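# Move bike from floor rack onto its kickstand

## Task

Remove the bicycle from the free-standing floor rack (it is not anchored and can slide) and stand it up on its kickstand. When finished, nothing may be in contact with the bike: no wall, furniture, loose item, and not the rack either. The robot must release the bike and back away, and the bike has to stay upright without any help from the robot. The robot must not tip over or be left leaning.

## Robot and tools

Robot: a Hello Robot Stretch 3 with a single arm. It has a two-wheeled differential base (0.33 m long, 0.34 m wide), a lift that slides up and down a mast, and a telescoping arm that reaches out to the robot's right side. The arm cannot move forward or back, so to shift the gripper forward you drive the base. Turning in place pivots about the point halfway between the drive wheels, 0.05 m behind the front edge. With the arm pulled in and the wrist folded, a turn sweeps a 0.28 m radius; an unfolded level gripper reaches past that.

Frames: the base frame has its origin on the floor between the drive wheels, x ahead, y to the left, z upward. hand_pose is reported in this frame, located where the closed fingertips meet. With all wrist joints at zero, that hand frame's x points up, y runs back along the arm toward the mast, and z points to the robot's rear. The odometry frame is the base frame as it was when the scene began.

execute_actions: argument "actions" is a list holding one action object, or an empty list, which only reports state and pictures. Optional "cameras" is a list from head_camera, nav_camera, wrist_camera, all; omitted, null or ["all"] gives every camera, [] gives none; a wrong name rejects the call. An action can contain "base", "joints", or both, plus optional "contact_limits"; its motions begin together and may finish at different times.
- "base" holds exactly one key. translate_m: a relative straight drive in metres from the base's current spot, -1 to 1, positive ahead. rotate_rad: a relative turn in place, -3.2 to 3.2 rad, positive counter-clockwise seen from above (leftward). No sideways motion exists. Base offsets count from the base position given in the most recent state report.
- "joints" maps joint names to absolute targets: lift_m 0 to 1.1 (arm height on mast); arm_m 0 to 0.52 (extension); wrist_yaw_rad -1.345 to 4.42 (0 along the arm, positive swings toward the front, 3.0 folds over the base); wrist_pitch_rad -1.57 to 0.451 (0 level, negative tips the fingers downward); wrist_roll_rad -2.911 to 2.911 (0 means fingers side by side and level); gripper_m -0.089 to 0.179 (bigger is wider; real fingertip gap is about 0.007 less when nearly shut and 0.025 less when fully open, zero under 0.007); head_pan_rad -3.953 to 1.73 (0 ahead, positive left, -1.57 faces along the arm); head_tilt_rad -1.53 to 0.419 (0 level, negative down). Done tolerances: ±0.004 for lift, arm and gripper; ±0.02 for yaw, roll, pan, tilt; ±0.05 for pitch.
- "contact_limits" accepts only arm_m: a motor_effort percentage (1 to 100) at which the arm's motion halts (about -value when retracting). Smaller values are gentler but too small halts instantly. It also caps the holding force until the next action; values above the maximum are trimmed.
Any joint or base left out of an action may keep pushing toward an earlier target without the status showing it. Unknown keys or out-of-range numbers cause the whole call to be rejected with no motion. No action runs longer than 15 s. If a result reports a stop, any further execute_actions, wait or finished_scene calls in that same reply are skipped.

wait: seconds from 0 to 10; commands nothing and returns the same report as an empty action.
zoom_image: camera plus region [x0, y0, x1, y1] in pixels of that camera's latest full image, origin top-left, at most 504 by 504.
finished_scene: scene number (1 or 2); closes the scene irreversibly and says whether the goal was met. Answering without any tool call also ends things.

Result lines: base_status and joint_status tell how each motion ended: "done" (for the base, wheels turned the commanded amount, slip included), "off_target" (stopped short, may still push), "contact_stop" (arm or lift pressed firmly into something and went slack until commanded again; a slack lift can sag under load or keep pressing), "time_out", "torque_fault" (a wrist servo overloaded and goes limp for 10 s). on_its_own describes uncommanded joints; "held at" is the held target, not the actual position. motor_effort is percent of maximum, positive toward larger joint values, with the peak in brackets; readings carry fixed and random error. Positive wheel effort pushes forward. lidar_m: 12 distances from the base origin, 30-degree sectors starting straight ahead and going counter-clockwise (4th left, 7th behind, 10th right), scanning a plane 0.17 m above the floor, range 0.15 to 12 m, "-" for nothing; blind to clear objects, may miss thin legs, and the mast and low lift hide parts of sectors 5, 6, 9, 10. wrist_depth_mm and head_depth_mm: 7x7 grids of median depth (wrist 45 to 1000 mm, head 280 to 4000 mm, head image sideways). base_odometry is wheel-based, heading -3.142 to 3.142, left positive; turned_by_wheels and turned_by_imu give turn since the last report; base_tilt in degrees, positive leaning forward or right, with about 4 degrees of fixed bias. Cameras: head_camera and nav_camera move with head pan/tilt; wrist_camera rides on the gripper.

Speed: the base is fast only when stowed (lift_m under 0.30, arm_m under 0.03, wrist_yaw_rad over 2.54); otherwise slow.

Gripper: to hold, command a value smaller than the object's width; to let go, command at least 0.02 more than where the fingers met it. Neither the reading nor "done" proves a grasp. To re-squeeze, send a changed value.

Cautions: fold or unfold the wrist only with lift_m 0.32 to 0.95, wrist_pitch_rad -0.4 and roll near 0, or it may strike the robot; once folded the lift may go down to 0.25. With yaw below -0.4, keep pitch at -0.5 or lower. Pushing against something rigid with the gripper above about 0.45 m, repeating a push after a contact_stop, driving while gripping or hooking something fixed, or snagging furniture (especially reversing) can topple the robot. If base_tilt shows a lean, reverse the last motion in small steps, free the gripper, and drop lift_m to about 0.2 if still tilted. Avoid drops, slams, hard hits and heavy pushing; avoid knocking the bike or rack over.

Each tool is called after ">>>" as name(argument=value, ...), one argument or row to a line, values as JSON.

## Session

>>> execute_actions(
  actions=[],
)

Scene clock: 0.00 s.
base_odometry: x=+0.000 y=+0.000 heading=+0.000 (m, m, rad; odometry frame)
turned_by_wheels: +0.000 (rad since the last result)
turned_by_imu: +0.000 (rad since the last result)
base_tilt: forward=+1.1 right=+1.2 (deg)
lidar_m: 1.55 1.57 2.00 2.82 2.44 2.38 2.19 1.18 0.78 0.72 0.73 0.92
head_depth_mm: 1295 1315 1343 1368 1401 1419 1448 / 1583 1618 1618 1600 1594 1578 1548 / 1604 1590 1589 1581 1555 1544 1541 / 1574 1554 1543 1545 1525 1519 1482 / 1530 1513 1497 1498 1491 1464 1464 / 1503 1489 1473 1457 1458 1441 1424 / 1478 1461 1443 1431 1426 1416 1405
base_status: not commanded
joint_positions: lift_m=+0.484 arm_m=-0.002 wrist_yaw_rad=+3.035 wrist_pitch_rad=-0.414 wrist_roll_rad=+0.001 gripper_m=+0.037 head_pan_rad=-0.002 head_tilt_rad=+0.004
joint_status: not commanded
motor_effort: left_wheel=+0 right_wheel=-1 lift_m=+23 arm_m=-1 wrist_yaw_rad=+0 wrist_pitch_rad=+3 wrist_roll_rad=-1 gripper_m=+0 head_pan_rad=+0 head_tilt_rad=+2 (%)
hand_pose: x=+0.0026 y=+0.0806 z=+0.4973 quat_wxyz=(+0.182, +0.699, +0.109, +0.683) (m; base frame)
wrist_depth_mm: - - - - - - - / - - - - - - - / - - - - - - - / - - - - - - - / 981 981 939 972 - 971 965 / 811 810 - 804 - 798 780 / 676 691 - 701 672 699 682
pictures: head_camera (sideways: a quarter turn clockwise sets it upright), nav_camera (sideways: a quarter turn counterclockwise sets it upright), wrist_camera
Images, in order (width x height): head_camera 896x504, nav_camera 672x504, wrist_camera 644x364.

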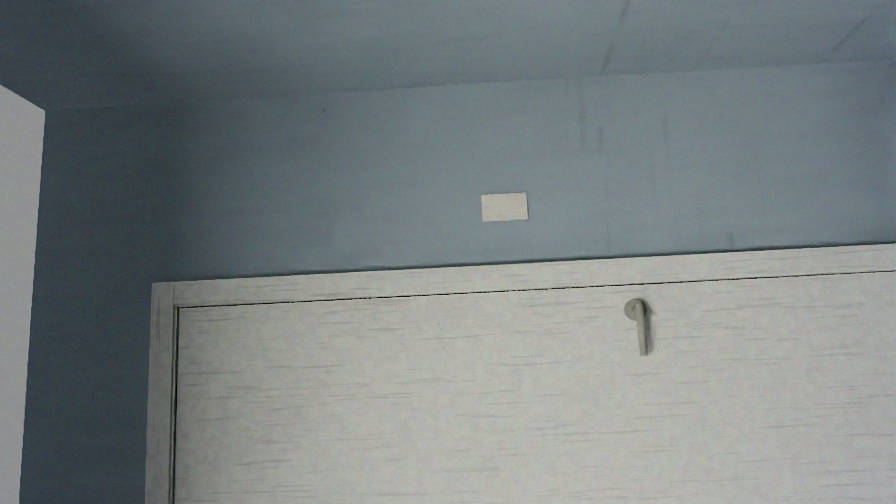

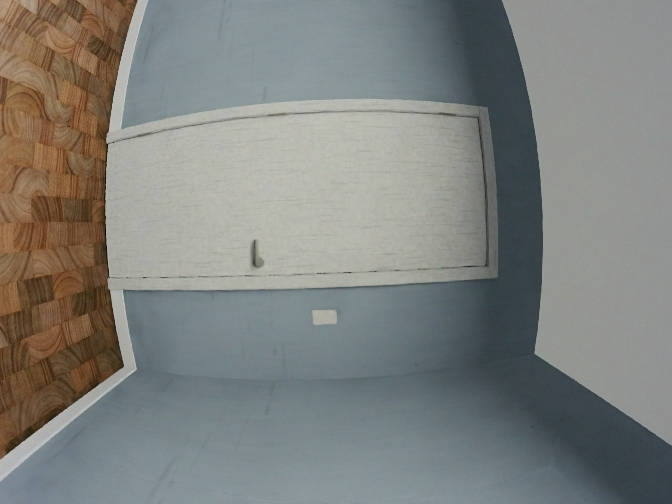

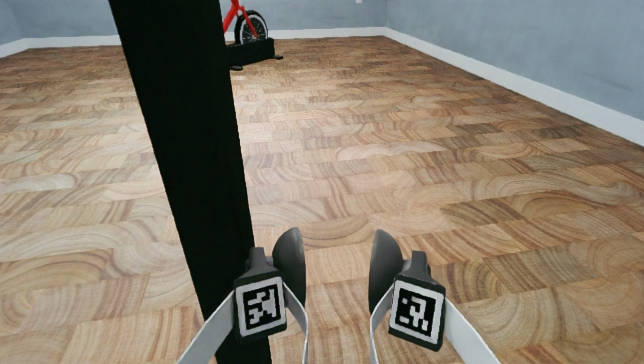

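Bike is to the left.

>>> execute_actions(
  actions=[
    {"base":{"rotate_rad":1.9},"joints":{"lift_m":0.28,"head_tilt_rad":-0.4}},
  ],
  cameras=["head_camera","nav_camera"],
)

Scene clock: 8.93 s.
base_odometry: x=+0.000 y=+0.000 heading=+1.900 (m, m, rad; odometry frame)
turned_by_wheels: +1.900 (rad since the last result)
turned_by_imu: +1.903 (rad since the last result)
base_tilt: forward=+1.2 right=+1.1 (deg)
lidar_m: 2.38 2.63 2.20 1.62 0.87 0.72 0.72 0.81 1.33 1.55 1.77 2.88
head_depth_mm: 3331 3484 3746 3433 2296 1708 1357 / 3333 3568 3868 3235 2297 1709 1362 / 3397 3622 3865 2948 2334 1710 1371 / 3431 3666 - 2905 2320 1726 1374 / 3506 3770 - 3609 2341 1741 1377 / 3551 3893 - 3627 2351 1752 1387 / 3649 3917 - 3691 2384 1759 1384
base_status: done
joint_positions: lift_m=+0.280 arm_m=-0.002 wrist_yaw_rad=+3.035 wrist_pitch_rad=-0.415 wrist_roll_rad=+0.001 gripper_m=+0.037 head_pan_rad=-0.002 head_tilt_rad=-0.395
joint_status: all done
motor_effort: left_wheel=+0(7) right_wheel=+1(7) lift_m=+20(21) arm_m=-1(1) wrist_yaw_rad=+0(0) wrist_pitch_rad=+4(4) wrist_roll_rad=-1(1) gripper_m=+0(1) head_pan_rad=+0(0) head_tilt_rad=-2(31) (%)
hand_pose: x=+0.0026 y=+0.0805 z=+0.2934 quat_wxyz=(+0.183, +0.699, +0.109, +0.683) (m; base frame)
wrist_depth_mm: 774 931 - - - - - / 789 962 - - - - - / 788 982 - - - - - / 765 822 815 805 808 797 794 / 642 648 642 643 650 648 642 / 525 531 - 541 - 515 525 / 470 - - - 442 453 456
pictures: head_camera (sideways: a quarter turn clockwise sets it upright), nav_camera (sideways: a quarter turn counterclockwise sets it upright)
camera_calibration (this result's frames):
head_camera: T_world_to_cam=[[-0.367542, 0.0490389, -0.928713, 1.23779], [0.0500293, 0.998205, 0.032909, -0.0437346], [0.92866, -0.0343675, -0.369335, 0.42951], [0, 0, 0, 1]] pos_world=[0.0582572, -0.00228239, 1.30962]
nav_camera: T_world_to_cam=[[0.388953, -0.0334622, 0.92065, -1.15881], [0.0301809, -0.998341, -0.0490367, 0.109472], [0.920763, 0.046859, -0.387298, 0.45031], [0, 0, 0, 1]] pos_world=[0.0327908, 0.0494133, 1.24663]
Images, in order (width x height): head_camera 896x504, nav_camera 672x504.

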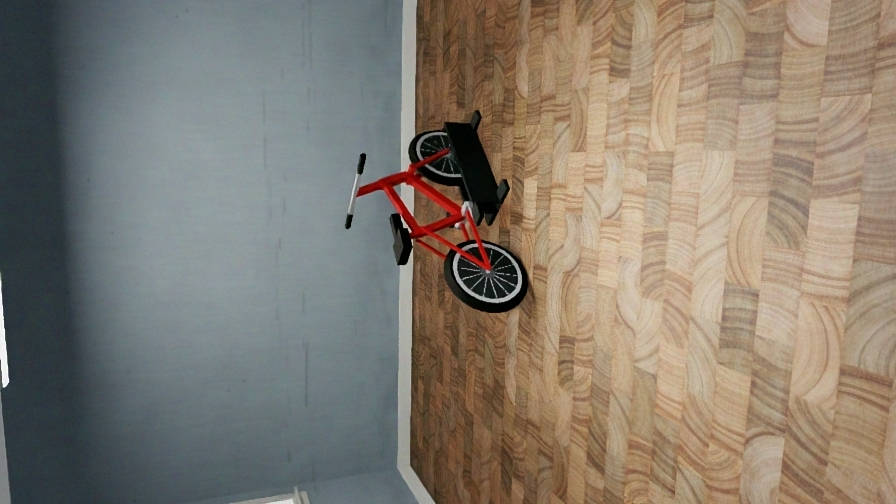

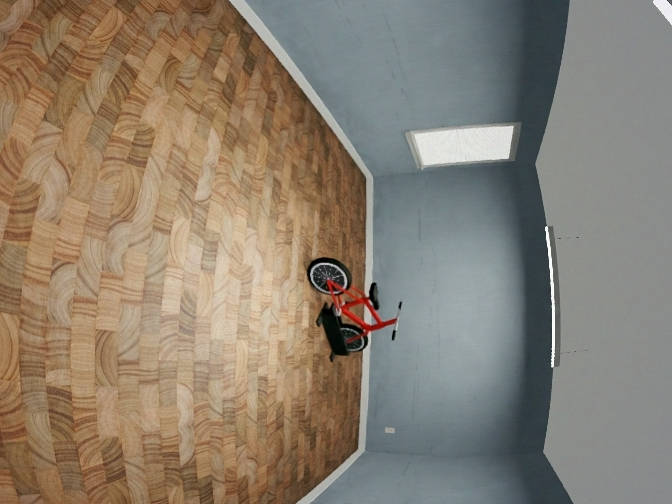

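>>> execute_actions(
  actions=[
    {"base":{"rotate_rad":0.297}},
  ],
  cameras=[],
)

>>> execute_actions(
  actions=[
    {"base":{"translate_m":1}},
  ],
  cameras=[],
)

>>> execute_actions(
  actions=[
    {"base":{"translate_m":1}},
  ],
  cameras=[],
)

>>> execute_actions(
  actions=[
    {"base":{"translate_m":0.67}},
  ],
  cameras=[],
)

>>> execute_actions(
  actions=[
    {"base":{"rotate_rad":-1.155},"joints":{"head_tilt_rad":-0.8,"head_pan_rad":-0.8}},
  ],
  cameras=["head_camera","nav_camera"],
)

Scene clock: 22.10 s.
base_odometry: x=+0.000 y=+0.000 heading=+2.197 (m, m, rad; odometry frame)
turned_by_wheels: +0.297 (rad since the last result)
turned_by_imu: +0.296 (rad since the last result)
base_tilt: forward=+1.2 right=+1.1 (deg)
lidar_m: 2.38 2.29 2.19 1.04 0.76 0.72 0.75 1.00 1.55 1.60 2.18 2.40
head_depth_mm: 3283 3493 3743 2816 2293 1698 1357 / 3418 3691 3917 3278 2284 1717 1372 / 3605 3826 - 3554 2324 1713 1374 / 3725 - - 3612 2322 1731 1379 / 3630 3791 - 3635 2349 1730 1381 / 3057 3194 3332 3344 2355 1742 1379 / 2678 2742 2867 2963 2385 1768 1395
base_status: done
joint_positions: lift_m=+0.280 arm_m=-0.002 wrist_yaw_rad=+3.035 wrist_pitch_rad=-0.415 wrist_roll_rad=+0.001 gripper_m=+0.037 head_pan_rad=-0.002 head_tilt_rad=-0.395
joint_status: not commanded
motor_effort: left_wheel=-1(6) right_wheel=+1(6) lift_m=+20(19) arm_m=-1(1) wrist_yaw_rad=+0(0) wrist_pitch_rad=+4(4) wrist_roll_rad=-1(0) gripper_m=+0(0) head_pan_rad=+0(0) head_tilt_rad=-2(2) (%)
hand_pose: x=+0.0026 y=+0.0805 z=+0.2934 quat_wxyz=(+0.183, +0.699, +0.109, +0.683) (m; base frame)
wrist_depth_mm: 628 701 - - - - - / 653 752 - - - - - / 666 801 - - - - - / 681 774 799 809 812 805 821 / 635 641 632 644 660 632 638 / 539 536 - 546 - 528 531 / 467 - - - 439 461 452
pictures: none
No camera images: the call's "cameras" was empty. Leave "cameras" out to get every camera's image.

Scene clock: 27.13 s.
base_odometry: x=-0.586 y=+0.810 heading=+2.197 (m, m, rad; odometry frame)
turned_by_wheels: +0.000 (rad since the last result)
turned_by_imu: +0.001 (rad since the last result)
base_tilt: forward=+1.2 right=+1.1 (deg)
lidar_m: 2.47 1.79 1.71 1.77 1.67 1.60 1.65 2.13 2.04 2.12 2.86 1.43
head_depth_mm: 2604 2747 2951 3098 2276 1616 1354 / 2690 2870 3061 3248 2296 1710 1364 / 2794 2949 3228 3292 2291 1735 1367 / 2946 3117 3478 3511 2311 1733 1371 / 2790 2914 3072 3114 2329 1738 1382 / 2378 2454 2575 2684 2380 1750 1387 / 2078 2153 2240 2303 2255 1756 1386
base_status: done
joint_positions: lift_m=+0.280 arm_m=-0.002 wrist_yaw_rad=+3.035 wrist_pitch_rad=-0.415 wrist_roll_rad=+0.001 gripper_m=+0.037 head_pan_rad=-0.002 head_tilt_rad=-0.396
joint_status: not commanded
motor_effort: left_wheel=-1(5) right_wheel=+1(6) lift_m=+20(20) arm_m=-1(1) wrist_yaw_rad=+0(0) wrist_pitch_rad=+4(4) wrist_roll_rad=-1(0) gripper_m=+0(1) head_pan_rad=+1(1) head_tilt_rad=-2(2) (%)
hand_pose: x=+0.0026 y=+0.0805 z=+0.2934 quat_wxyz=(+0.183, +0.699, +0.109, +0.683) (m; base frame)
wrist_depth_mm: - - - - - - - / - - - - - - - / - - - - - - - / 794 816 799 802 816 806 814 / 640 643 642 637 652 618 633 / 535 530 - 537 - 527 522 / 466 - - - 442 450 453
pictures: none
No camera images: the call's "cameras" was empty. Leave "cameras" out to get every camera's image.

Scene clock: 32.17 s.
base_odometry: x=-1.172 y=+1.621 heading=+2.197 (m, m, rad; odometry frame)
turned_by_wheels: +0.000 (rad since the last result)
turned_by_imu: +0.001 (rad since the last result)
base_tilt: forward=+1.2 right=+1.1 (deg)
lidar_m: 1.77 1.27 1.23 1.27 1.71 2.48 2.55 2.65 2.54 2.63 0.65 2.29
head_depth_mm: 1858 1971 2139 2263 2273 1700 1351 / 1952 2077 2222 2365 2298 1706 1361 / 2010 2180 2318 2524 2329 1725 1373 / 2123 2275 2438 2633 2314 1740 1377 / 1978 2095 2152 2302 2227 1735 1382 / 1691 1770 1828 1912 2013 1756 1384 / 1462 1508 1589 1645 1707 1688 1397
base_status: done
joint_positions: lift_m=+0.280 arm_m=-0.002 wrist_yaw_rad=+3.035 wrist_pitch_rad=-0.415 wrist_roll_rad=+0.001 gripper_m=+0.037 head_pan_rad=-0.002 head_tilt_rad=-0.396
joint_status: not commanded
motor_effort: left_wheel=-1(4) right_wheel=+1(7) lift_m=+19(19) arm_m=-1(1) wrist_yaw_rad=+0(1) wrist_pitch_rad=+3(4) wrist_roll_rad=-1(0) gripper_m=+0(0) head_pan_rad=+0(1) head_tilt_rad=-2(2) (%)
hand_pose: x=+0.0026 y=+0.0805 z=+0.2934 quat_wxyz=(+0.183, +0.699, +0.109, +0.683) (m; base frame)
wrist_depth_mm: - - - - - - 969 / - - - - - - - / - - - - - - - / 811 815 806 804 794 814 793 / 643 648 627 636 657 627 639 / 533 534 - 542 - 529 537 / 473 - - - 440 452 452
pictures: none
No camera images: the call's "cameras" was empty. Leave "cameras" out to get every camera's image.

Scene clock: 36.03 s.
base_odometry: x=-1.564 y=+2.164 heading=+2.197 (m, m, rad; odometry frame)
turned_by_wheels: +0.000 (rad since the last result)
turned_by_imu: +0.000 (rad since the last result)
base_tilt: forward=+1.1 right=+1.1 (deg)
lidar_m: 1.30 0.94 0.90 0.93 1.26 3.06 3.18 3.00 0.67 0.89 1.78 1.71
head_depth_mm: 1373 1466 1549 1667 1799 1704 1356 / 1433 1537 1633 1765 1897 1713 1355 / 1497 1609 1724 1865 2004 1713 1364 / 1583 1691 1806 1947 2094 1740 1378 / 1445 1519 1587 1687 1786 1697 1377 / 1232 1278 1337 1386 1468 1527 1379 / 1073 1105 1140 1184 1248 1287 1311
base_status: done
joint_positions: lift_m=+0.280 arm_m=-0.002 wrist_yaw_rad=+3.035 wrist_pitch_rad=-0.415 wrist_roll_rad=+0.001 gripper_m=+0.037 head_pan_rad=-0.002 head_tilt_rad=-0.396
joint_status: not commanded
motor_effort: left_wheel=-1(5) right_wheel=+1(6) lift_m=+20(20) arm_m=-1(1) wrist_yaw_rad=+1(1) wrist_pitch_rad=+3(4) wrist_roll_rad=+0(1) gripper_m=+0(1) head_pan_rad=+0(1) head_tilt_rad=-2(1) (%)
hand_pose: x=+0.0026 y=+0.0805 z=+0.2934 quat_wxyz=(+0.183, +0.699, +0.109, +0.683) (m; base frame)
wrist_depth_mm: - - - - 866 813 704 / - - - - 951 848 780 / - - - - 978 905 804 / 799 810 778 802 777 815 804 / 649 642 640 627 644 643 630 / 527 526 - 540 - 521 527 / 467 - - - 444 451 450
pictures: none
No camera images: the call's "cameras" was empty. Leave "cameras" out to get every camera's image.

Scene clock: 38.13 s.
base_odometry: x=-1.564 y=+2.164 heading=+1.042 (m, m, rad; odometry frame)
turned_by_wheels: -1.155 (rad since the last result)
turned_by_imu: -1.156 (rad since the last result)
base_tilt: forward=+1.2 right=+1.1 (deg)
lidar_m: 1.85 1.70 1.47 0.98 0.90 0.91 1.15 2.40 3.11 3.11 0.67 0.80
head_depth_mm: 2373 2700 2360 1834 1517 1287 1114 / 2389 2728 2372 1850 1514 1286 1115 / 2384 2742 2363 1843 1513 1289 1119 / 2419 2727 2327 1837 1236 1287 1119 / 2416 2780 2340 1288 1444 1296 1121 / 2448 2803 2250 1526 1523 1288 1118 / 2463 2810 2287 1757 1520 1289 1119
base_status: done
joint_positions: lift_m=+0.280 arm_m=-0.002 wrist_yaw_rad=+3.035 wrist_pitch_rad=-0.415 wrist_roll_rad=+0.001 gripper_m=+0.037 head_pan_rad=-0.793 head_tilt_rad=-0.790
joint_status: all done
motor_effort: left_wheel=+2(8) right_wheel=-2(7) lift_m=+20(20) arm_m=-1(1) wrist_yaw_rad=+0(1) wrist_pitch_rad=+4(4) wrist_roll_rad=+0(1) gripper_m=+0(0) head_pan_rad=-3(44) head_tilt_rad=-5(36) (%)
hand_pose: x=+0.0026 y=+0.0805 z=+0.2934 quat_wxyz=(+0.183, +0.699, +0.109, +0.683) (m; base frame)
wrist_depth_mm: 679 759 973 - - - - / 714 797 - - - - - / 756 849 - - - - - / 772 823 812 799 800 822 798 / 635 645 634 628 659 637 632 / 538 538 - 537 - 530 534 / 462 - - - 440 456 451
pictures: head_camera (sideways: a quarter turn clockwise sets it upright), nav_camera (sideways: a quarter turn counterclockwise sets it upright)
camera_calibration (this result's frames):
head_camera: T_world_to_cam=[[-0.454255, 0.530144, -0.715961, 0.960907], [0.75134, 0.659808, 0.0118621, -0.0206002], [0.478685, -0.532542, -0.69804, 0.859914], [0, 0, 0, 1]] pos_world=[0.0403469, -0.0378867, 1.28847]
nav_camera: T_world_to_cam=[[0.477057, -0.53104, 0.700295, -0.872051], [-0.703725, -0.708134, -0.0575911, 0.125058], [0.526486, -0.465341, -0.711526, 0.874539], [0, 0, 0, 1]] pos_world=[0.0435918, 0.0324232, 1.24015]
Images, in order (width x height): head_camera 896x504, nav_camera 672x504.

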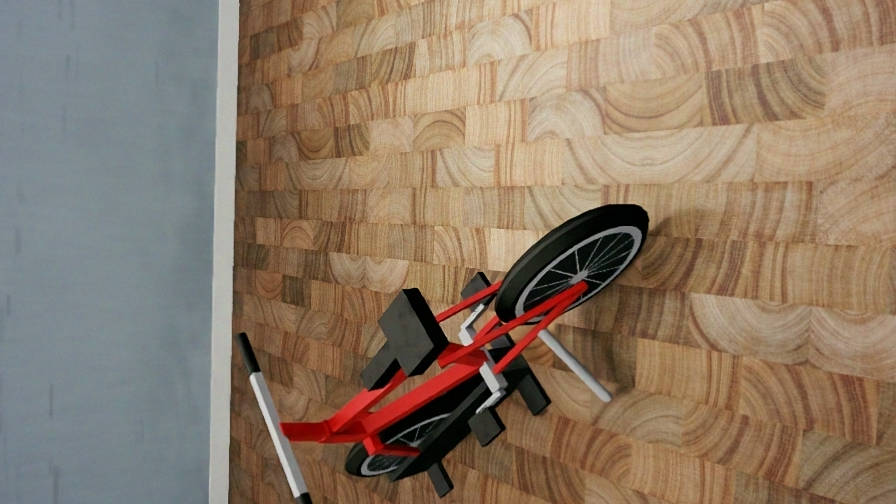

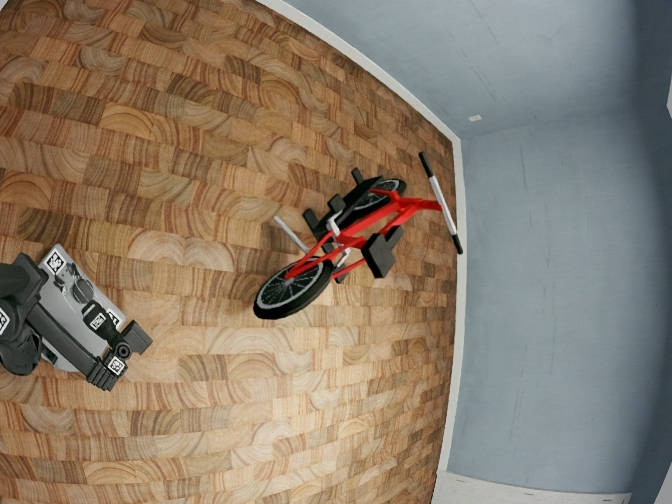

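>>> execute_actions(
  actions=[
    {"base":{"rotate_rad":-0.15},"joints":{"lift_m":0.5}},
  ],
  cameras=[],
)

>>> execute_actions(
  actions=[
    {"base":{"translate_m":1.0},"joints":{"head_pan_rad":-1.57,"head_tilt_rad":-1.0}},
  ],
  cameras=["head_camera"],
)

Scene clock: 57.97 s.
base_odometry: x=-1.564 y=+2.164 heading=+0.892 (m, m, rad; odometry frame)
turned_by_wheels: -0.150 (rad since the last result)
turned_by_imu: -0.151 (rad since the last result)
base_tilt: forward=+1.1 right=+1.1 (deg)
lidar_m: 1.99 1.70 1.71 1.05 0.90 0.90 1.04 1.77 3.07 3.32 0.67 0.68
head_depth_mm: 2479 2798 2375 1840 1506 1286 1114 / 2468 2792 2344 1833 1522 1286 1112 / 2473 2782 2325 1833 1519 1292 1119 / 2401 2787 2354 1857 1515 1288 1121 / 2406 2726 2378 1851 1254 1294 1117 / 2376 2719 2366 1269 1417 1294 1117 / 2352 2691 2285 1418 1484 1291 1114
base_status: done
joint_positions: lift_m=+0.500 arm_m=-0.002 wrist_yaw_rad=+3.035 wrist_pitch_rad=-0.416 wrist_roll_rad=+0.001 gripper_m=+0.037 head_pan_rad=-0.793 head_tilt_rad=-0.790
joint_status: all done
motor_effort: left_wheel=+2(6) right_wheel=-2(7) lift_m=+26(26) arm_m=-1(1) wrist_yaw_rad=+0(0) wrist_pitch_rad=+4(4) wrist_roll_rad=+0(1) gripper_m=+0(0) head_pan_rad=-3(3) head_tilt_rad=-5(5) (%)
hand_pose: x=+0.0026 y=+0.0805 z=+0.5130 quat_wxyz=(+0.183, +0.699, +0.109, +0.683) (m; base frame)
wrist_depth_mm: 696 775 - - - - - / 726 821 - - - - - / 771 892 - - - - - / 818 928 - - - - - / 838 947 960 988 980 - 992 / 836 821 - 820 - 816 820 / 700 708 - 703 689 691 706
pictures: none
No camera images: the call's "cameras" was empty. Leave "cameras" out to get every camera's image.

Scene clock: 68.90 s.
base_odometry: x=-0.936 y=+2.942 heading=+0.892 (m, m, rad; odometry frame)
turned_by_wheels: +0.000 (rad since the last result)
turned_by_imu: +0.000 (rad since the last result)
base_tilt: forward=+1.2 right=+1.2 (deg)
lidar_m: 1.17 1.01 1.01 1.16 1.62 1.62 1.86 0.67 0.43 2.51 0.50 0.66
head_depth_mm: 2802 2180 1829 1546 1139 1203 1083 / 2760 2191 1811 1519 1097 1217 1098 / 2753 2184 1821 1529 1279 1237 - / 2724 2176 1811 1545 1141 1237 - / 2573 2167 1809 1555 1192 1181 1080 / 2353 2171 1801 826 1010 1195 1078 / 2155 2143 1802 1535 1111 1198 1077
base_status: done
joint_positions: lift_m=+0.500 arm_m=-0.002 wrist_yaw_rad=+3.035 wrist_pitch_rad=-0.416 wrist_roll_rad=+0.001 gripper_m=+0.037 head_pan_rad=-1.563 head_tilt_rad=-0.987
joint_status: all done
motor_effort: left_wheel=+2(6) right_wheel=-2(3) lift_m=+26(26) arm_m=-1(1) wrist_yaw_rad=+1(0) wrist_pitch_rad=+3(4) wrist_roll_rad=-1(0) gripper_m=+0(1) head_pan_rad=-3(44) head_tilt_rad=-7(27) (%)
hand_pose: x=+0.0026 y=+0.0805 z=+0.5130 quat_wxyz=(+0.183, +0.699, +0.109, +0.683) (m; base frame)
wrist_depth_mm: - - - - - 907 779 / - - - - - 953 835 / - - - - - - 860 / - - - - - - 903 / - 964 997 985 992 976 949 / 821 828 - 805 - 817 840 / 708 716 - 690 675 692 710
pictures: head_camera (sideways: a quarter turn clockwise sets it upright)
camera_calibration (this result's frames):
head_camera: T_world_to_cam=[[0.0420067, 0.823614, -0.565593, 0.761954], [0.998717, -0.050635, 0.000440379, -0.00723784], [-0.0282761, -0.564886, -0.824684, 1.02769], [0, 0, 0, 1]] pos_world=[0.00428044, -0.0473955, 1.27848]
Images, in order (width x height): head_camera 896x504.

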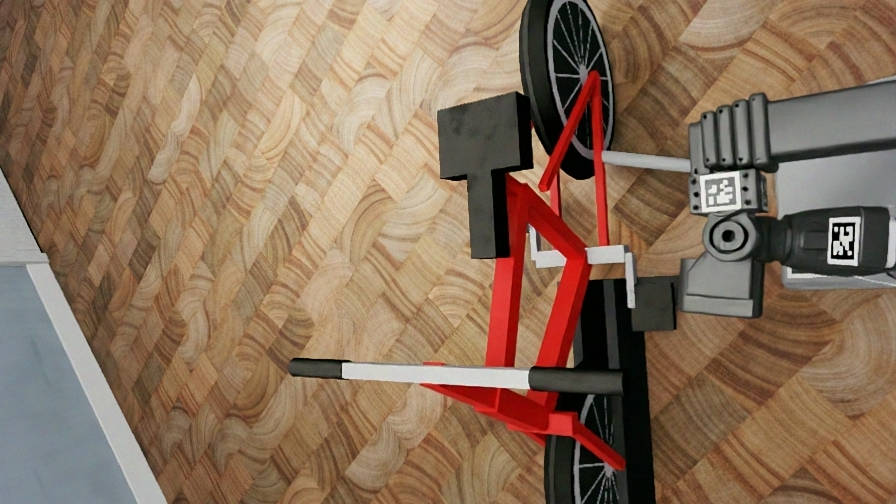

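>>> execute_actions(
  actions=[
    {"joints":{"wrist_yaw_rad":0,"gripper_m":0.1}},
  ],
  cameras=["head_camera","wrist_camera"],
)

Scene clock: 79.13 s.
base_odometry: x=-0.936 y=+2.942 heading=+0.892 (m, m, rad; odometry frame)
turned_by_wheels: +0.000 (rad since the last result)
turned_by_imu: -0.001 (rad since the last result)
base_tilt: forward=+1.1 right=+1.1 (deg)
lidar_m: 1.17 1.01 1.00 1.16 1.62 1.62 1.86 0.67 0.44 2.51 0.50 0.65
head_depth_mm: 2787 2194 1807 1560 1135 1203 1085 / 2758 2172 1823 1515 1093 1218 1096 / 2749 2177 1811 1507 1284 1243 - / 2738 2189 1826 1551 1144 1180 - / 2565 2183 1809 1542 1191 1183 1078 / 2362 2176 1796 826 1009 1197 1079 / 2148 2160 1793 1533 1111 1199 1077
base_status: not commanded
joint_positions: lift_m=+0.500 arm_m=-0.002 wrist_yaw_rad=+0.004 wrist_pitch_rad=-0.416 wrist_roll_rad=+0.001 gripper_m=+0.100 head_pan_rad=-1.563 head_tilt_rad=-0.987
joint_status: all done
motor_effort: left_wheel=+1(2) right_wheel=-2(2) lift_m=+26(26) arm_m=-1(1) wrist_yaw_rad=-4(3) wrist_pitch_rad=+4(4) wrist_roll_rad=-1(1) gripper_m=+1(80) head_pan_rad=-3(3) head_tilt_rad=-6(7) (%)
hand_pose: x=-0.0206 y=-0.3677 z=+0.5130 quat_wxyz=(+0.692, +0.147, -0.692, -0.145) (m; base frame)
wrist_depth_mm: 212 - - - - - - / 226 - - - - - - / 241 249 - - 232 228 209 / 274 - 262 269 294 243 195 / 305 925 - 928 287 947 - / 299 333 792 821 339 832 350 / 354 377 387 400 472 384 343
pictures: head_camera (sideways: a quarter turn clockwise sets it upright), wrist_camera
camera_calibration (this result's frames):
head_camera: T_world_to_cam=[[0.0420068, 0.823614, -0.565593, 0.761954], [0.998717, -0.0506352, 0.000440372, -0.00723783], [-0.0282762, -0.564886, -0.824684, 1.02769], [0, 0, 0, 1]] pos_world=[0.00428043, -0.0473955, 1.27848]
wrist_camera: T_world_to_cam=[[-0.999672, -0.0239941, -0.00890095, -0.0183296], [-0.00475915, 0.516033, -0.856556, 0.668532], [0.0251455, -0.856233, -0.515978, 0.108367], [0, 0, 0, 1]] pos_world=[-0.0178669, -0.252637, 0.628387]
Images, in order (width x height): head_camera 896x504, wrist_camera 644x364.

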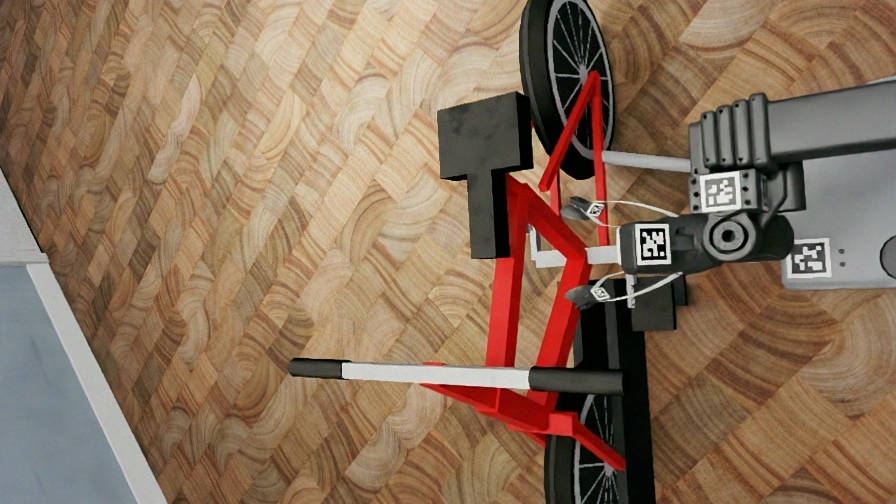

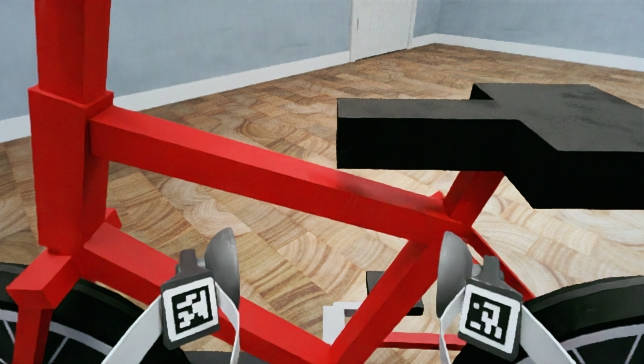

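>>> execute_actions(
  actions=[
    {"base":{"translate_m":0.08},"joints":{"wrist_pitch_rad":0,"wrist_roll_rad":1.57,"lift_m":0.41}},
  ],
  cameras=["wrist_camera"],
)

Scene clock: 85.43 s.
base_odometry: x=-0.886 y=+3.004 heading=+0.892 (m, m, rad; odometry frame)
turned_by_wheels: +0.000 (rad since the last result)
turned_by_imu: -0.001 (rad since the last result)
base_tilt: forward=+1.1 right=+1.1 (deg)
lidar_m: 1.10 0.95 0.95 1.09 1.67 1.68 1.93 0.67 0.47 0.48 0.48 1.94
head_depth_mm: 2790 2210 1816 1557 1128 1198 1082 / 2772 2167 1822 890 1118 1209 1105 / 2745 2184 1802 1557 1169 1225 - / 2642 2173 1804 1544 1156 1147 - / 2497 2172 1799 839 1025 1208 1076 / 2310 2159 1811 1548 1063 1203 1076 / 2108 2174 1792 1543 1115 1196 1078
base_status: done
joint_positions: lift_m=+0.410 arm_m=-0.002 wrist_yaw_rad=+0.003 wrist_pitch_rad=-0.024 wrist_roll_rad=+1.570 gripper_m=+0.100 head_pan_rad=-1.563 head_tilt_rad=-0.987
joint_status: all done
motor_effort: left_wheel=+2(5) right_wheel=-2(3) lift_m=+20(24) arm_m=-1(1) wrist_yaw_rad=-3(5) wrist_pitch_rad=+7(7) wrist_roll_rad=+0(1) gripper_m=+0(1) head_pan_rad=-3(3) head_tilt_rad=-6(6) (%)
hand_pose: x=-0.0205 y=-0.3985 z=+0.5183 quat_wxyz=(+0.001, +0.002, -1.000, -0.013) (m; base frame)
wrist_depth_mm: - - - 213 221 243 220 / - - - 217 223 970 596 / - - - - 228 980 641 / - - - - - 939 648 / - - - - - 973 268 / - 260 - 239 - 828 241 / 207 242 243 251 - - 402
pictures: wrist_camera
camera_calibration (this result's frames):
wrist_camera: T_world_to_cam=[[-0.0023483, 0.00304529, -0.999993, 0.525979], [0.991668, 0.128808, -0.00193649, 0.112164], [0.128801, -0.991665, -0.00332239, -0.232907], [0, 0, 0, 1]] pos_world=[-0.0799958, -0.247015, 0.525419]
Images, in order (width x height): wrist_camera 644x364.

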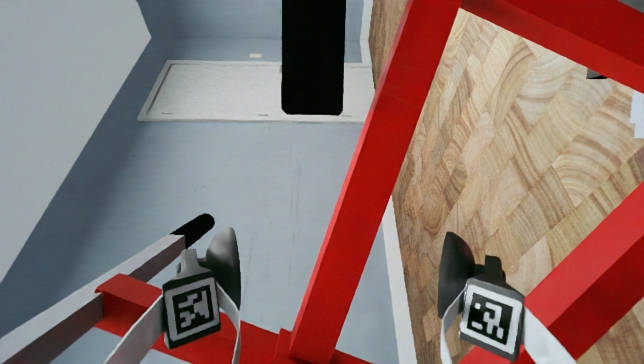

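>>> execute_actions(
  actions=[
    {"joints":{"arm_m":0.085,"lift_m":0.4}},
  ],
  cameras=[],
)

>>> execute_actions(
  actions=[
    {"joints":{"gripper_m":-0.03}},
  ],
  cameras=["wrist_camera"],
)

Scene clock: 92.70 s.
base_odometry: x=-0.886 y=+3.004 heading=+0.892 (m, m, rad; odometry frame)
turned_by_wheels: +0.000 (rad since the last result)
turned_by_imu: -0.001 (rad since the last result)
base_tilt: forward=+1.2 right=+1.1 (deg)
lidar_m: 1.11 0.95 0.95 1.09 1.67 1.67 1.94 0.67 0.48 0.48 0.48 1.94
head_depth_mm: 2760 2185 1835 1557 1124 1203 1082 / 2761 2190 1830 890 1117 1181 1106 / 2738 2178 1808 1546 1114 - - / 2628 2173 1798 1541 1208 1159 - / 2534 2174 1816 835 1024 1199 1075 / 2324 2171 1801 1553 1067 1195 1076 / 2106 2159 1781 1536 1124 1199 1078
base_status: not commanded
joint_positions: lift_m=+0.400 arm_m=+0.085 wrist_yaw_rad=+0.003 wrist_pitch_rad=-0.024 wrist_roll_rad=+1.570 gripper_m=+0.100 head_pan_rad=-1.563 head_tilt_rad=-0.987
joint_status: all done
motor_effort: left_wheel=+2(2) right_wheel=-2(2) lift_m=+20(21) arm_m=+4(4) wrist_yaw_rad=-4(3) wrist_pitch_rad=+7(7) wrist_roll_rad=+0(1) gripper_m=+0(0) head_pan_rad=-3(3) head_tilt_rad=-7(7) (%)
hand_pose: x=-0.0206 y=-0.4852 z=+0.5084 quat_wxyz=(+0.001, +0.002, -1.000, -0.012) (m; base frame)
wrist_depth_mm: - - 130 130 135 845 640 / - - 156 152 137 924 633 / - - - - 139 952 643 / - - - - 142 940 645 / - - - - - 919 612 / - 315 - 147 - 835 633 / 222 - - 149 - - 627
pictures: none
No camera images: the call's "cameras" was empty. Leave "cameras" out to get every camera's image.

Scene clock: 94.50 s.
base_odometry: x=-0.886 y=+3.004 heading=+0.892 (m, m, rad; odometry frame)
turned_by_wheels: +0.000 (rad since the last result)
turned_by_imu: +0.000 (rad since the last result)
base_tilt: forward=+1.2 right=+1.1 (deg)
lidar_m: 1.11 0.95 0.95 1.09 1.68 1.67 1.93 0.67 0.48 0.48 0.48 1.94
head_depth_mm: 2759 2205 1809 1546 1118 1207 1080 / 2728 2176 1818 889 1123 1186 1104 / 2722 2190 1817 1546 1117 - - / 2639 2170 1806 1545 1277 1165 - / 2496 2188 1809 841 980 1206 1083 / 2307 2180 1796 1547 1059 1201 1076 / 2099 2173 1818 1542 1121 1192 1074
base_status: not commanded
joint_positions: lift_m=+0.400 arm_m=+0.085 wrist_yaw_rad=+0.003 wrist_pitch_rad=-0.038 wrist_roll_rad=+1.617 gripper_m=-0.029 head_pan_rad=-1.563 head_tilt_rad=-0.987
joint_status: all done
motor_effort: left_wheel=+2(2) right_wheel=-2(2) lift_m=+22(22) arm_m=-2(3) wrist_yaw_rad=-3(3) wrist_pitch_rad=+11(12) wrist_roll_rad=-20(20) gripper_m=-26(100) head_pan_rad=-3(3) head_tilt_rad=-7(7) (%)
hand_pose: x=-0.0206 y=-0.4852 z=+0.5048 quat_wxyz=(-0.022, +0.001, -1.000, -0.019) (m; base frame)
wrist_depth_mm: - - 126 - 133 899 598 / - - 128 - 135 905 607 / - - - - 138 954 617 / - - - - - 933 617 / - - - 143 - 932 622 / - - - 145 - 966 631 / 227 - - 147 - 908 641
pictures: wrist_camera
camera_calibration (this result's frames):
wrist_camera: T_world_to_cam=[[0.0446576, 0.0163708, -0.998868, 0.519624], [0.990852, 0.126737, 0.0463763, 0.0979546], [0.127352, -0.991801, -0.0105613, -0.315303], [0, 0, 0, 1]] pos_world=[-0.0801091, -0.333639, 0.511163]
Images, in order (width x height): wrist_camera 644x364.

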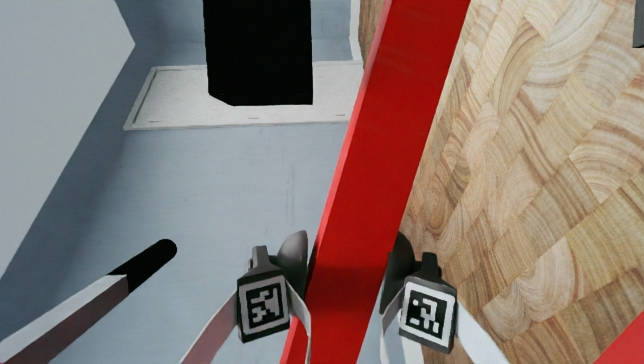

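Gripped. Match roll to the tube slope and back up.

>>> execute_actions(
  actions=[
    {"base":{"translate_m":-0.3},"joints":{"wrist_roll_rad":1.8}},
  ],
  cameras=["head_camera"],
)

Scene clock: 101.07 s.
base_odometry: x=-1.074 y=+2.771 heading=+0.892 (m, m, rad; odometry frame)
turned_by_wheels: +0.000 (rad since the last result)
turned_by_imu: -0.001 (rad since the last result)
base_tilt: forward=+1.1 right=+1.1 (deg)
lidar_m: 1.35 1.16 1.16 1.33 1.46 1.46 1.68 0.67 0.47 0.48 0.48 2.31
head_depth_mm: 2764 2175 1820 1550 1123 1207 1081 / 2767 2180 1830 883 1115 1196 1100 / 2740 2187 1822 1547 1167 - - / 2715 2181 1801 1546 1168 1163 - / 2642 2184 1761 1487 1157 1199 1075 / 2509 2158 1815 1552 1065 1198 1078 / 2313 2155 1798 1535 1126 1196 1078
base_status: done
joint_positions: lift_m=+0.400 arm_m=+0.085 wrist_yaw_rad=+0.061 wrist_pitch_rad=-0.043 wrist_roll_rad=+1.817 gripper_m=-0.017 head_pan_rad=-1.563 head_tilt_rad=-0.987
joint_status: all done
on_its_own: wrist_yaw_rad is held at +0.061, not at your +0.000, by its stall guard, which is not easing now; gripper_m is held at -0.018, not at your -0.030, by its stall guard, which is not easing now
motor_effort: left_wheel=+2(8) right_wheel=-1(25) lift_m=+22(21) arm_m=-2(2) wrist_yaw_rad=+0(70) wrist_pitch_rad=+12(12) wrist_roll_rad=-8(19) gripper_m=-19(22) head_pan_rad=-3(4) head_tilt_rad=-6(7) (%)
hand_pose: x=-0.0057 y=-0.4845 z=+0.5035 quat_wxyz=(-0.122, +0.028, -0.992, -0.025) (m; base frame)
wrist_depth_mm: - 123 124 - - 790 557 / - - 127 - - 853 588 / - - - 138 - 895 604 / - - - 141 - 966 629 / - - - 144 - - 668 / - - - 147 - - 703 / - - - 151 - - 187
pictures: head_camera (sideways: a quarter turn clockwise sets it upright)
camera_calibration (this result's frames):
head_camera: T_world_to_cam=[[0.0420874, 0.823754, -0.565382, 0.761679], [0.998712, -0.0507343, 0.000425437, -0.00721835], [-0.0283338, -0.564672, -0.824829, 1.02788], [0, 0, 0, 1]] pos_world=[0.00427569, -0.0473893, 1.27846]
Images, in order (width x height): head_camera 896x504.

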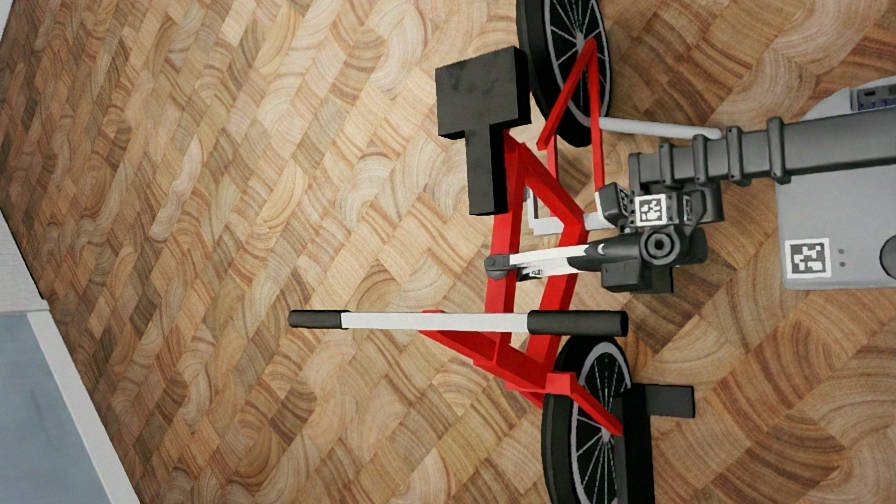

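Working.

>>> execute_actions(
  actions=[
    {"base":{"translate_m":-0.7},"joints":{"head_pan_rad":-1.2}},
  ],
  cameras=["head_camera"],
)

Scene clock: 112.70 s.
base_odometry: x=-1.513 y=+2.226 heading=+0.892 (m, m, rad; odometry frame)
turned_by_wheels: +0.000 (rad since the last result)
turned_by_imu: -0.002 (rad since the last result)
base_tilt: forward=+1.2 right=+1.1 (deg)
lidar_m: 1.92 1.65 1.65 1.11 0.96 0.96 1.11 0.71 0.49 0.47 0.47 2.81
head_depth_mm: 2767 2189 1819 1552 911 1162 1084 / 2779 2173 1828 1550 1080 - - / 2735 2159 1797 1487 1034 1170 1129 / 2686 2190 1819 1550 1066 1210 1113 / 2588 2171 1818 1541 1140 1192 1079 / 2516 2176 1816 1530 1304 1200 1081 / 2444 2177 1812 1539 1353 1201 1075
base_status: done
joint_positions: lift_m=+0.400 arm_m=+0.085 wrist_yaw_rad=+0.061 wrist_pitch_rad=-0.052 wrist_roll_rad=+1.817 gripper_m=-0.017 head_pan_rad=-1.207 head_tilt_rad=-0.987
joint_status: all done
on_its_own: wrist_yaw_rad is held at +0.061, not at your +0.000, by its stall guard, which is not easing now; gripper_m is held at -0.018, not at your -0.030, by its stall guard, which is not easing now
motor_effort: left_wheel=+2(6) right_wheel=-2(22) lift_m=+21(22) arm_m=-2(2) wrist_yaw_rad=+0(58) wrist_pitch_rad=+14(16) wrist_roll_rad=-8(8) gripper_m=-20(20) head_pan_rad=+4(33) head_tilt_rad=-6(6) (%)
hand_pose: x=-0.0057 y=-0.4842 z=+0.5011 quat_wxyz=(-0.121, +0.027, -0.992, -0.030) (m; base frame)
wrist_depth_mm: - - 129 - - 793 547 / - - 130 - - 816 580 / - - 162 141 - 893 602 / - - - 144 - 948 617 / - - - 145 - - 653 / - - - 147 - - 695 / - - - 150 - - 188
pictures: head_camera (sideways: a quarter turn clockwise sets it upright)
camera_calibration (this result's frames):
head_camera: T_world_to_cam=[[-0.247891, 0.786699, -0.565381, 0.763445], [0.953683, 0.300814, 0.000425315, -0.00694351], [0.170409, -0.539088, -0.82483, 1.02666], [0, 0, 0, 1]] pos_world=[0.0209202, -0.0450492, 1.27846]
Images, in order (width x height): head_camera 896x504.

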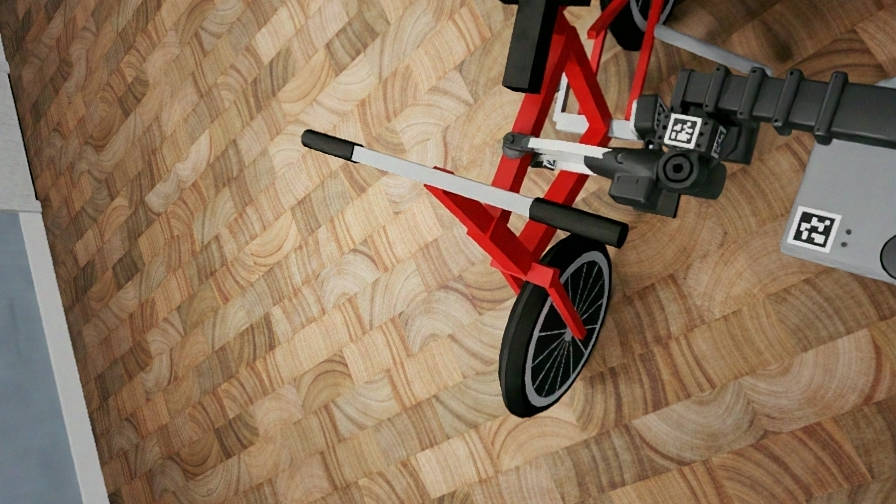

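Clear. Lean it toward the kickstand.

>>> execute_actions(
  actions=[
    {"joints":{"arm_m":0.045,"head_pan_rad":-1.9},"contact_limits":{"arm_m":15}},
  ],
  cameras=[],
)

>>> execute_actions(
  actions=[
    {"joints":{"gripper_m":0.07}},
  ],
  cameras=["head_camera","wrist_camera"],
)

Scene clock: 118.37 s.
base_odometry: x=-1.513 y=+2.226 heading=+0.892 (m, m, rad; odometry frame)
turned_by_wheels: +0.000 (rad since the last result)
turned_by_imu: -0.001 (rad since the last result)
base_tilt: forward=+1.1 right=+1.1 (deg)
lidar_m: 1.93 1.65 1.65 1.12 0.96 0.96 1.11 0.69 0.49 0.46 0.46 0.63
head_depth_mm: 2588 2182 1822 1549 1358 1201 1111 / 2665 2177 1813 1560 1335 1201 1115 / 2722 2174 1800 1517 1281 1221 - / 2732 2171 1809 1522 1275 - - / 2718 2177 1812 1546 1106 1162 1081 / 2741 2170 1800 1544 1008 1155 1077 / 2732 2174 1798 1512 873 1141 1080
base_status: not commanded
joint_positions: lift_m=+0.400 arm_m=+0.045 wrist_yaw_rad=+0.062 wrist_pitch_rad=-0.059 wrist_roll_rad=+1.817 gripper_m=-0.017 head_pan_rad=-1.893 head_tilt_rad=-0.987
joint_status: all done
on_its_own: wrist_yaw_rad is held at +0.061, not at your +0.000, by its stall guard, which is not easing now; gripper_m is held at -0.018, not at your -0.030, by its stall guard, which is not easing now
motor_effort: left_wheel=+2(1) right_wheel=-1(1) lift_m=+22(22) arm_m=-1(2) wrist_yaw_rad=+0(1) wrist_pitch_rad=+17(17) wrist_roll_rad=-8(8) gripper_m=-21(21) head_pan_rad=-3(41) head_tilt_rad=-6(6) (%)
contact_limits: arm_m 15 (drawing in: default 29, maximum 47; extending or still: default 38, maximum 62)
hand_pose: x=-0.0056 y=-0.4439 z=+0.4992 quat_wxyz=(-0.121, +0.027, -0.992, -0.034) (m; base frame)
wrist_depth_mm: - - 129 - - 772 537 / - - 131 165 - 801 567 / - - 161 154 - 871 596 / - - - 147 - 909 617 / - - - 148 - 958 654 / - - - 149 - - 201 / - - - 153 - - 189
pictures: none
No camera images: the call's "cameras" was empty. Leave "cameras" out to get every camera's image.

Scene clock: 120.33 s.
base_odometry: x=-1.513 y=+2.226 heading=+0.892 (m, m, rad; odometry frame)
turned_by_wheels: +0.000 (rad since the last result)
turned_by_imu: +0.000 (rad since the last result)
base_tilt: forward=+1.2 right=+1.2 (deg)
lidar_m: 1.92 1.65 1.65 1.12 0.96 0.96 1.10 0.60 0.37 0.30 0.45 0.54
head_depth_mm: 2585 2158 1800 1561 1355 1199 1114 / 2671 2180 1813 1551 1326 1206 1110 / 2702 2191 1804 1551 1155 1219 - / 2727 2175 1807 1544 1131 - - / 2702 2179 1796 1536 1224 615 1063 / 2723 2164 1807 1542 878 1183 1075 / 2720 2149 1787 1520 1321 983 1079
base_status: not commanded
joint_positions: lift_m=+0.400 arm_m=+0.045 wrist_yaw_rad=+0.067 wrist_pitch_rad=-0.118 wrist_roll_rad=+1.805 gripper_m=+0.070 head_pan_rad=-1.893 head_tilt_rad=-0.988
joint_status: all done
on_its_own: wrist_yaw_rad is held at +0.061, not at your +0.000, by its stall guard, which is not easing now
motor_effort: left_wheel=+1(6) right_wheel=-3(6) lift_m=+29(30) arm_m=+1(2) wrist_yaw_rad=-7(15) wrist_pitch_rad=+32(37) wrist_roll_rad=-2(8) gripper_m=-9(80) head_pan_rad=-3(3) head_tilt_rad=-6(6) (%)
hand_pose: x=-0.0044 y=-0.4408 z=+0.4840 quat_wxyz=(-0.114, +0.026, -0.991, -0.063) (m; base frame)
wrist_depth_mm: - 63 73 89 70 625 520 / - - - 87 70 699 524 / - - - 85 71 740 541 / - - - 83 71 767 565 / - - - 81 72 835 596 / - - - 79 72 807 616 / - - - 77 73 - 646
pictures: head_camera (sideways: a quarter turn clockwise sets it upright), wrist_camera
camera_calibration (this result's frames):
head_camera: T_world_to_cam=[[0.307098, 0.766004, -0.564737, 0.759221], [0.928282, -0.371877, 0.000379745, -0.00672924], [-0.209722, -0.524352, -0.825271, 1.02956], [0, 0, 0, 1]] pos_world=[-0.0109884, -0.044219, 1.27843]
wrist_camera: T_world_to_cam=[[0.224402, 0.108438, -0.968445, 0.524042], [0.957079, 0.162529, 0.239967, -0.000821924], [0.183422, -0.980727, -0.0673116, -0.241016], [0, 0, 0, 1]] pos_world=[-0.0726017, -0.293063, 0.491479]
Images, in order (width x height): head_camera 896x504, wrist_camera 644x364.

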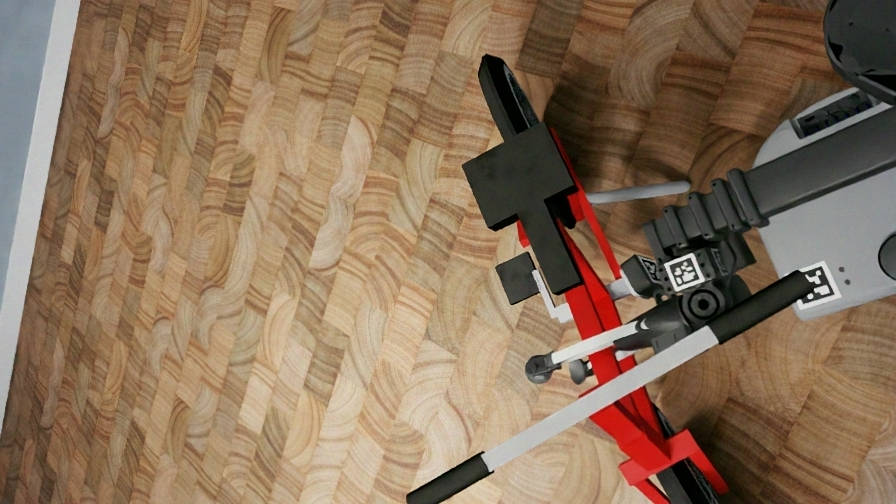

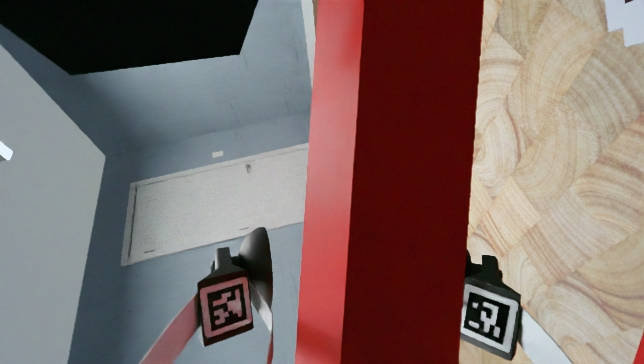

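>>> execute_actions(
  actions=[
    {"joints":{"arm_m":0.01,"lift_m":0.385,"head_tilt_rad":-1.25,"head_pan_rad":-2.1}},
  ],
  cameras=["head_camera"],
)

Scene clock: 127.90 s.
base_odometry: x=-1.513 y=+2.226 heading=+0.892 (m, m, rad; odometry frame)
turned_by_wheels: +0.000 (rad since the last result)
turned_by_imu: -0.001 (rad since the last result)
base_tilt: forward=+1.1 right=+1.2 (deg)
lidar_m: 1.92 1.65 1.65 1.12 0.96 0.96 1.11 0.60 0.37 0.30 0.45 0.54
head_depth_mm: 1793 1609 1481 1362 1274 - 1112 / 1794 1613 1471 1355 1275 - - / 1762 1593 1437 1342 1275 - 1085 / 1765 1601 843 1322 - - 1081 / 1756 1588 1458 1117 641 1150 1084 / 1752 1601 1454 1062 1218 1156 1086 / 1753 1585 1445 849 1214 1158 1081
base_status: not commanded
joint_positions: lift_m=+0.385 arm_m=+0.010 wrist_yaw_rad=+0.068 wrist_pitch_rad=-0.042 wrist_roll_rad=+1.805 gripper_m=+0.070 head_pan_rad=-2.093 head_tilt_rad=-1.235
joint_status: all done
on_its_own: wrist_yaw_rad is held at +0.061, not at your +0.000, by its stall guard, which is not easing now
motor_effort: left_wheel=+2(2) right_wheel=-3(4) lift_m=+23(28) arm_m=-7(8) wrist_yaw_rad=-7(7) wrist_pitch_rad=+12(33) wrist_roll_rad=-3(3) gripper_m=-2(10) head_pan_rad=-2(22) head_tilt_rad=-8(30) (%)
hand_pose: x=-0.0040 y=-0.4098 z=+0.4886 quat_wxyz=(-0.116, +0.031, -0.992, -0.025) (m; base frame)
wrist_depth_mm: - 75 81 119 99 808 538 / - - - 115 100 816 563 / - - - 111 101 883 595 / - - - 107 102 947 613 / - - - 103 103 - 648 / - - - 101 102 976 680 / - - - 100 104 965 688
pictures: head_camera (sideways: a quarter turn clockwise sets it upright)
camera_calibration (this result's frames):
head_camera: T_world_to_cam=[[0.50903, 0.787793, -0.3468, 0.474113], [0.837048, -0.546954, -0.0138544, 0.0123564], [-0.200598, -0.283236, -0.937837, 1.17577], [0, 0, 0, 1]] pos_world=[-0.0158239, -0.0337254, 1.26727]
Images, in order (width x height): head_camera 896x504.

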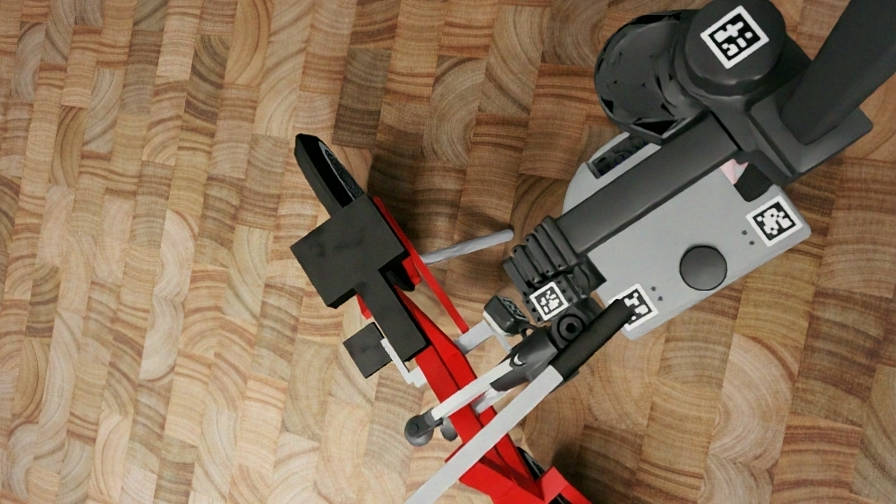

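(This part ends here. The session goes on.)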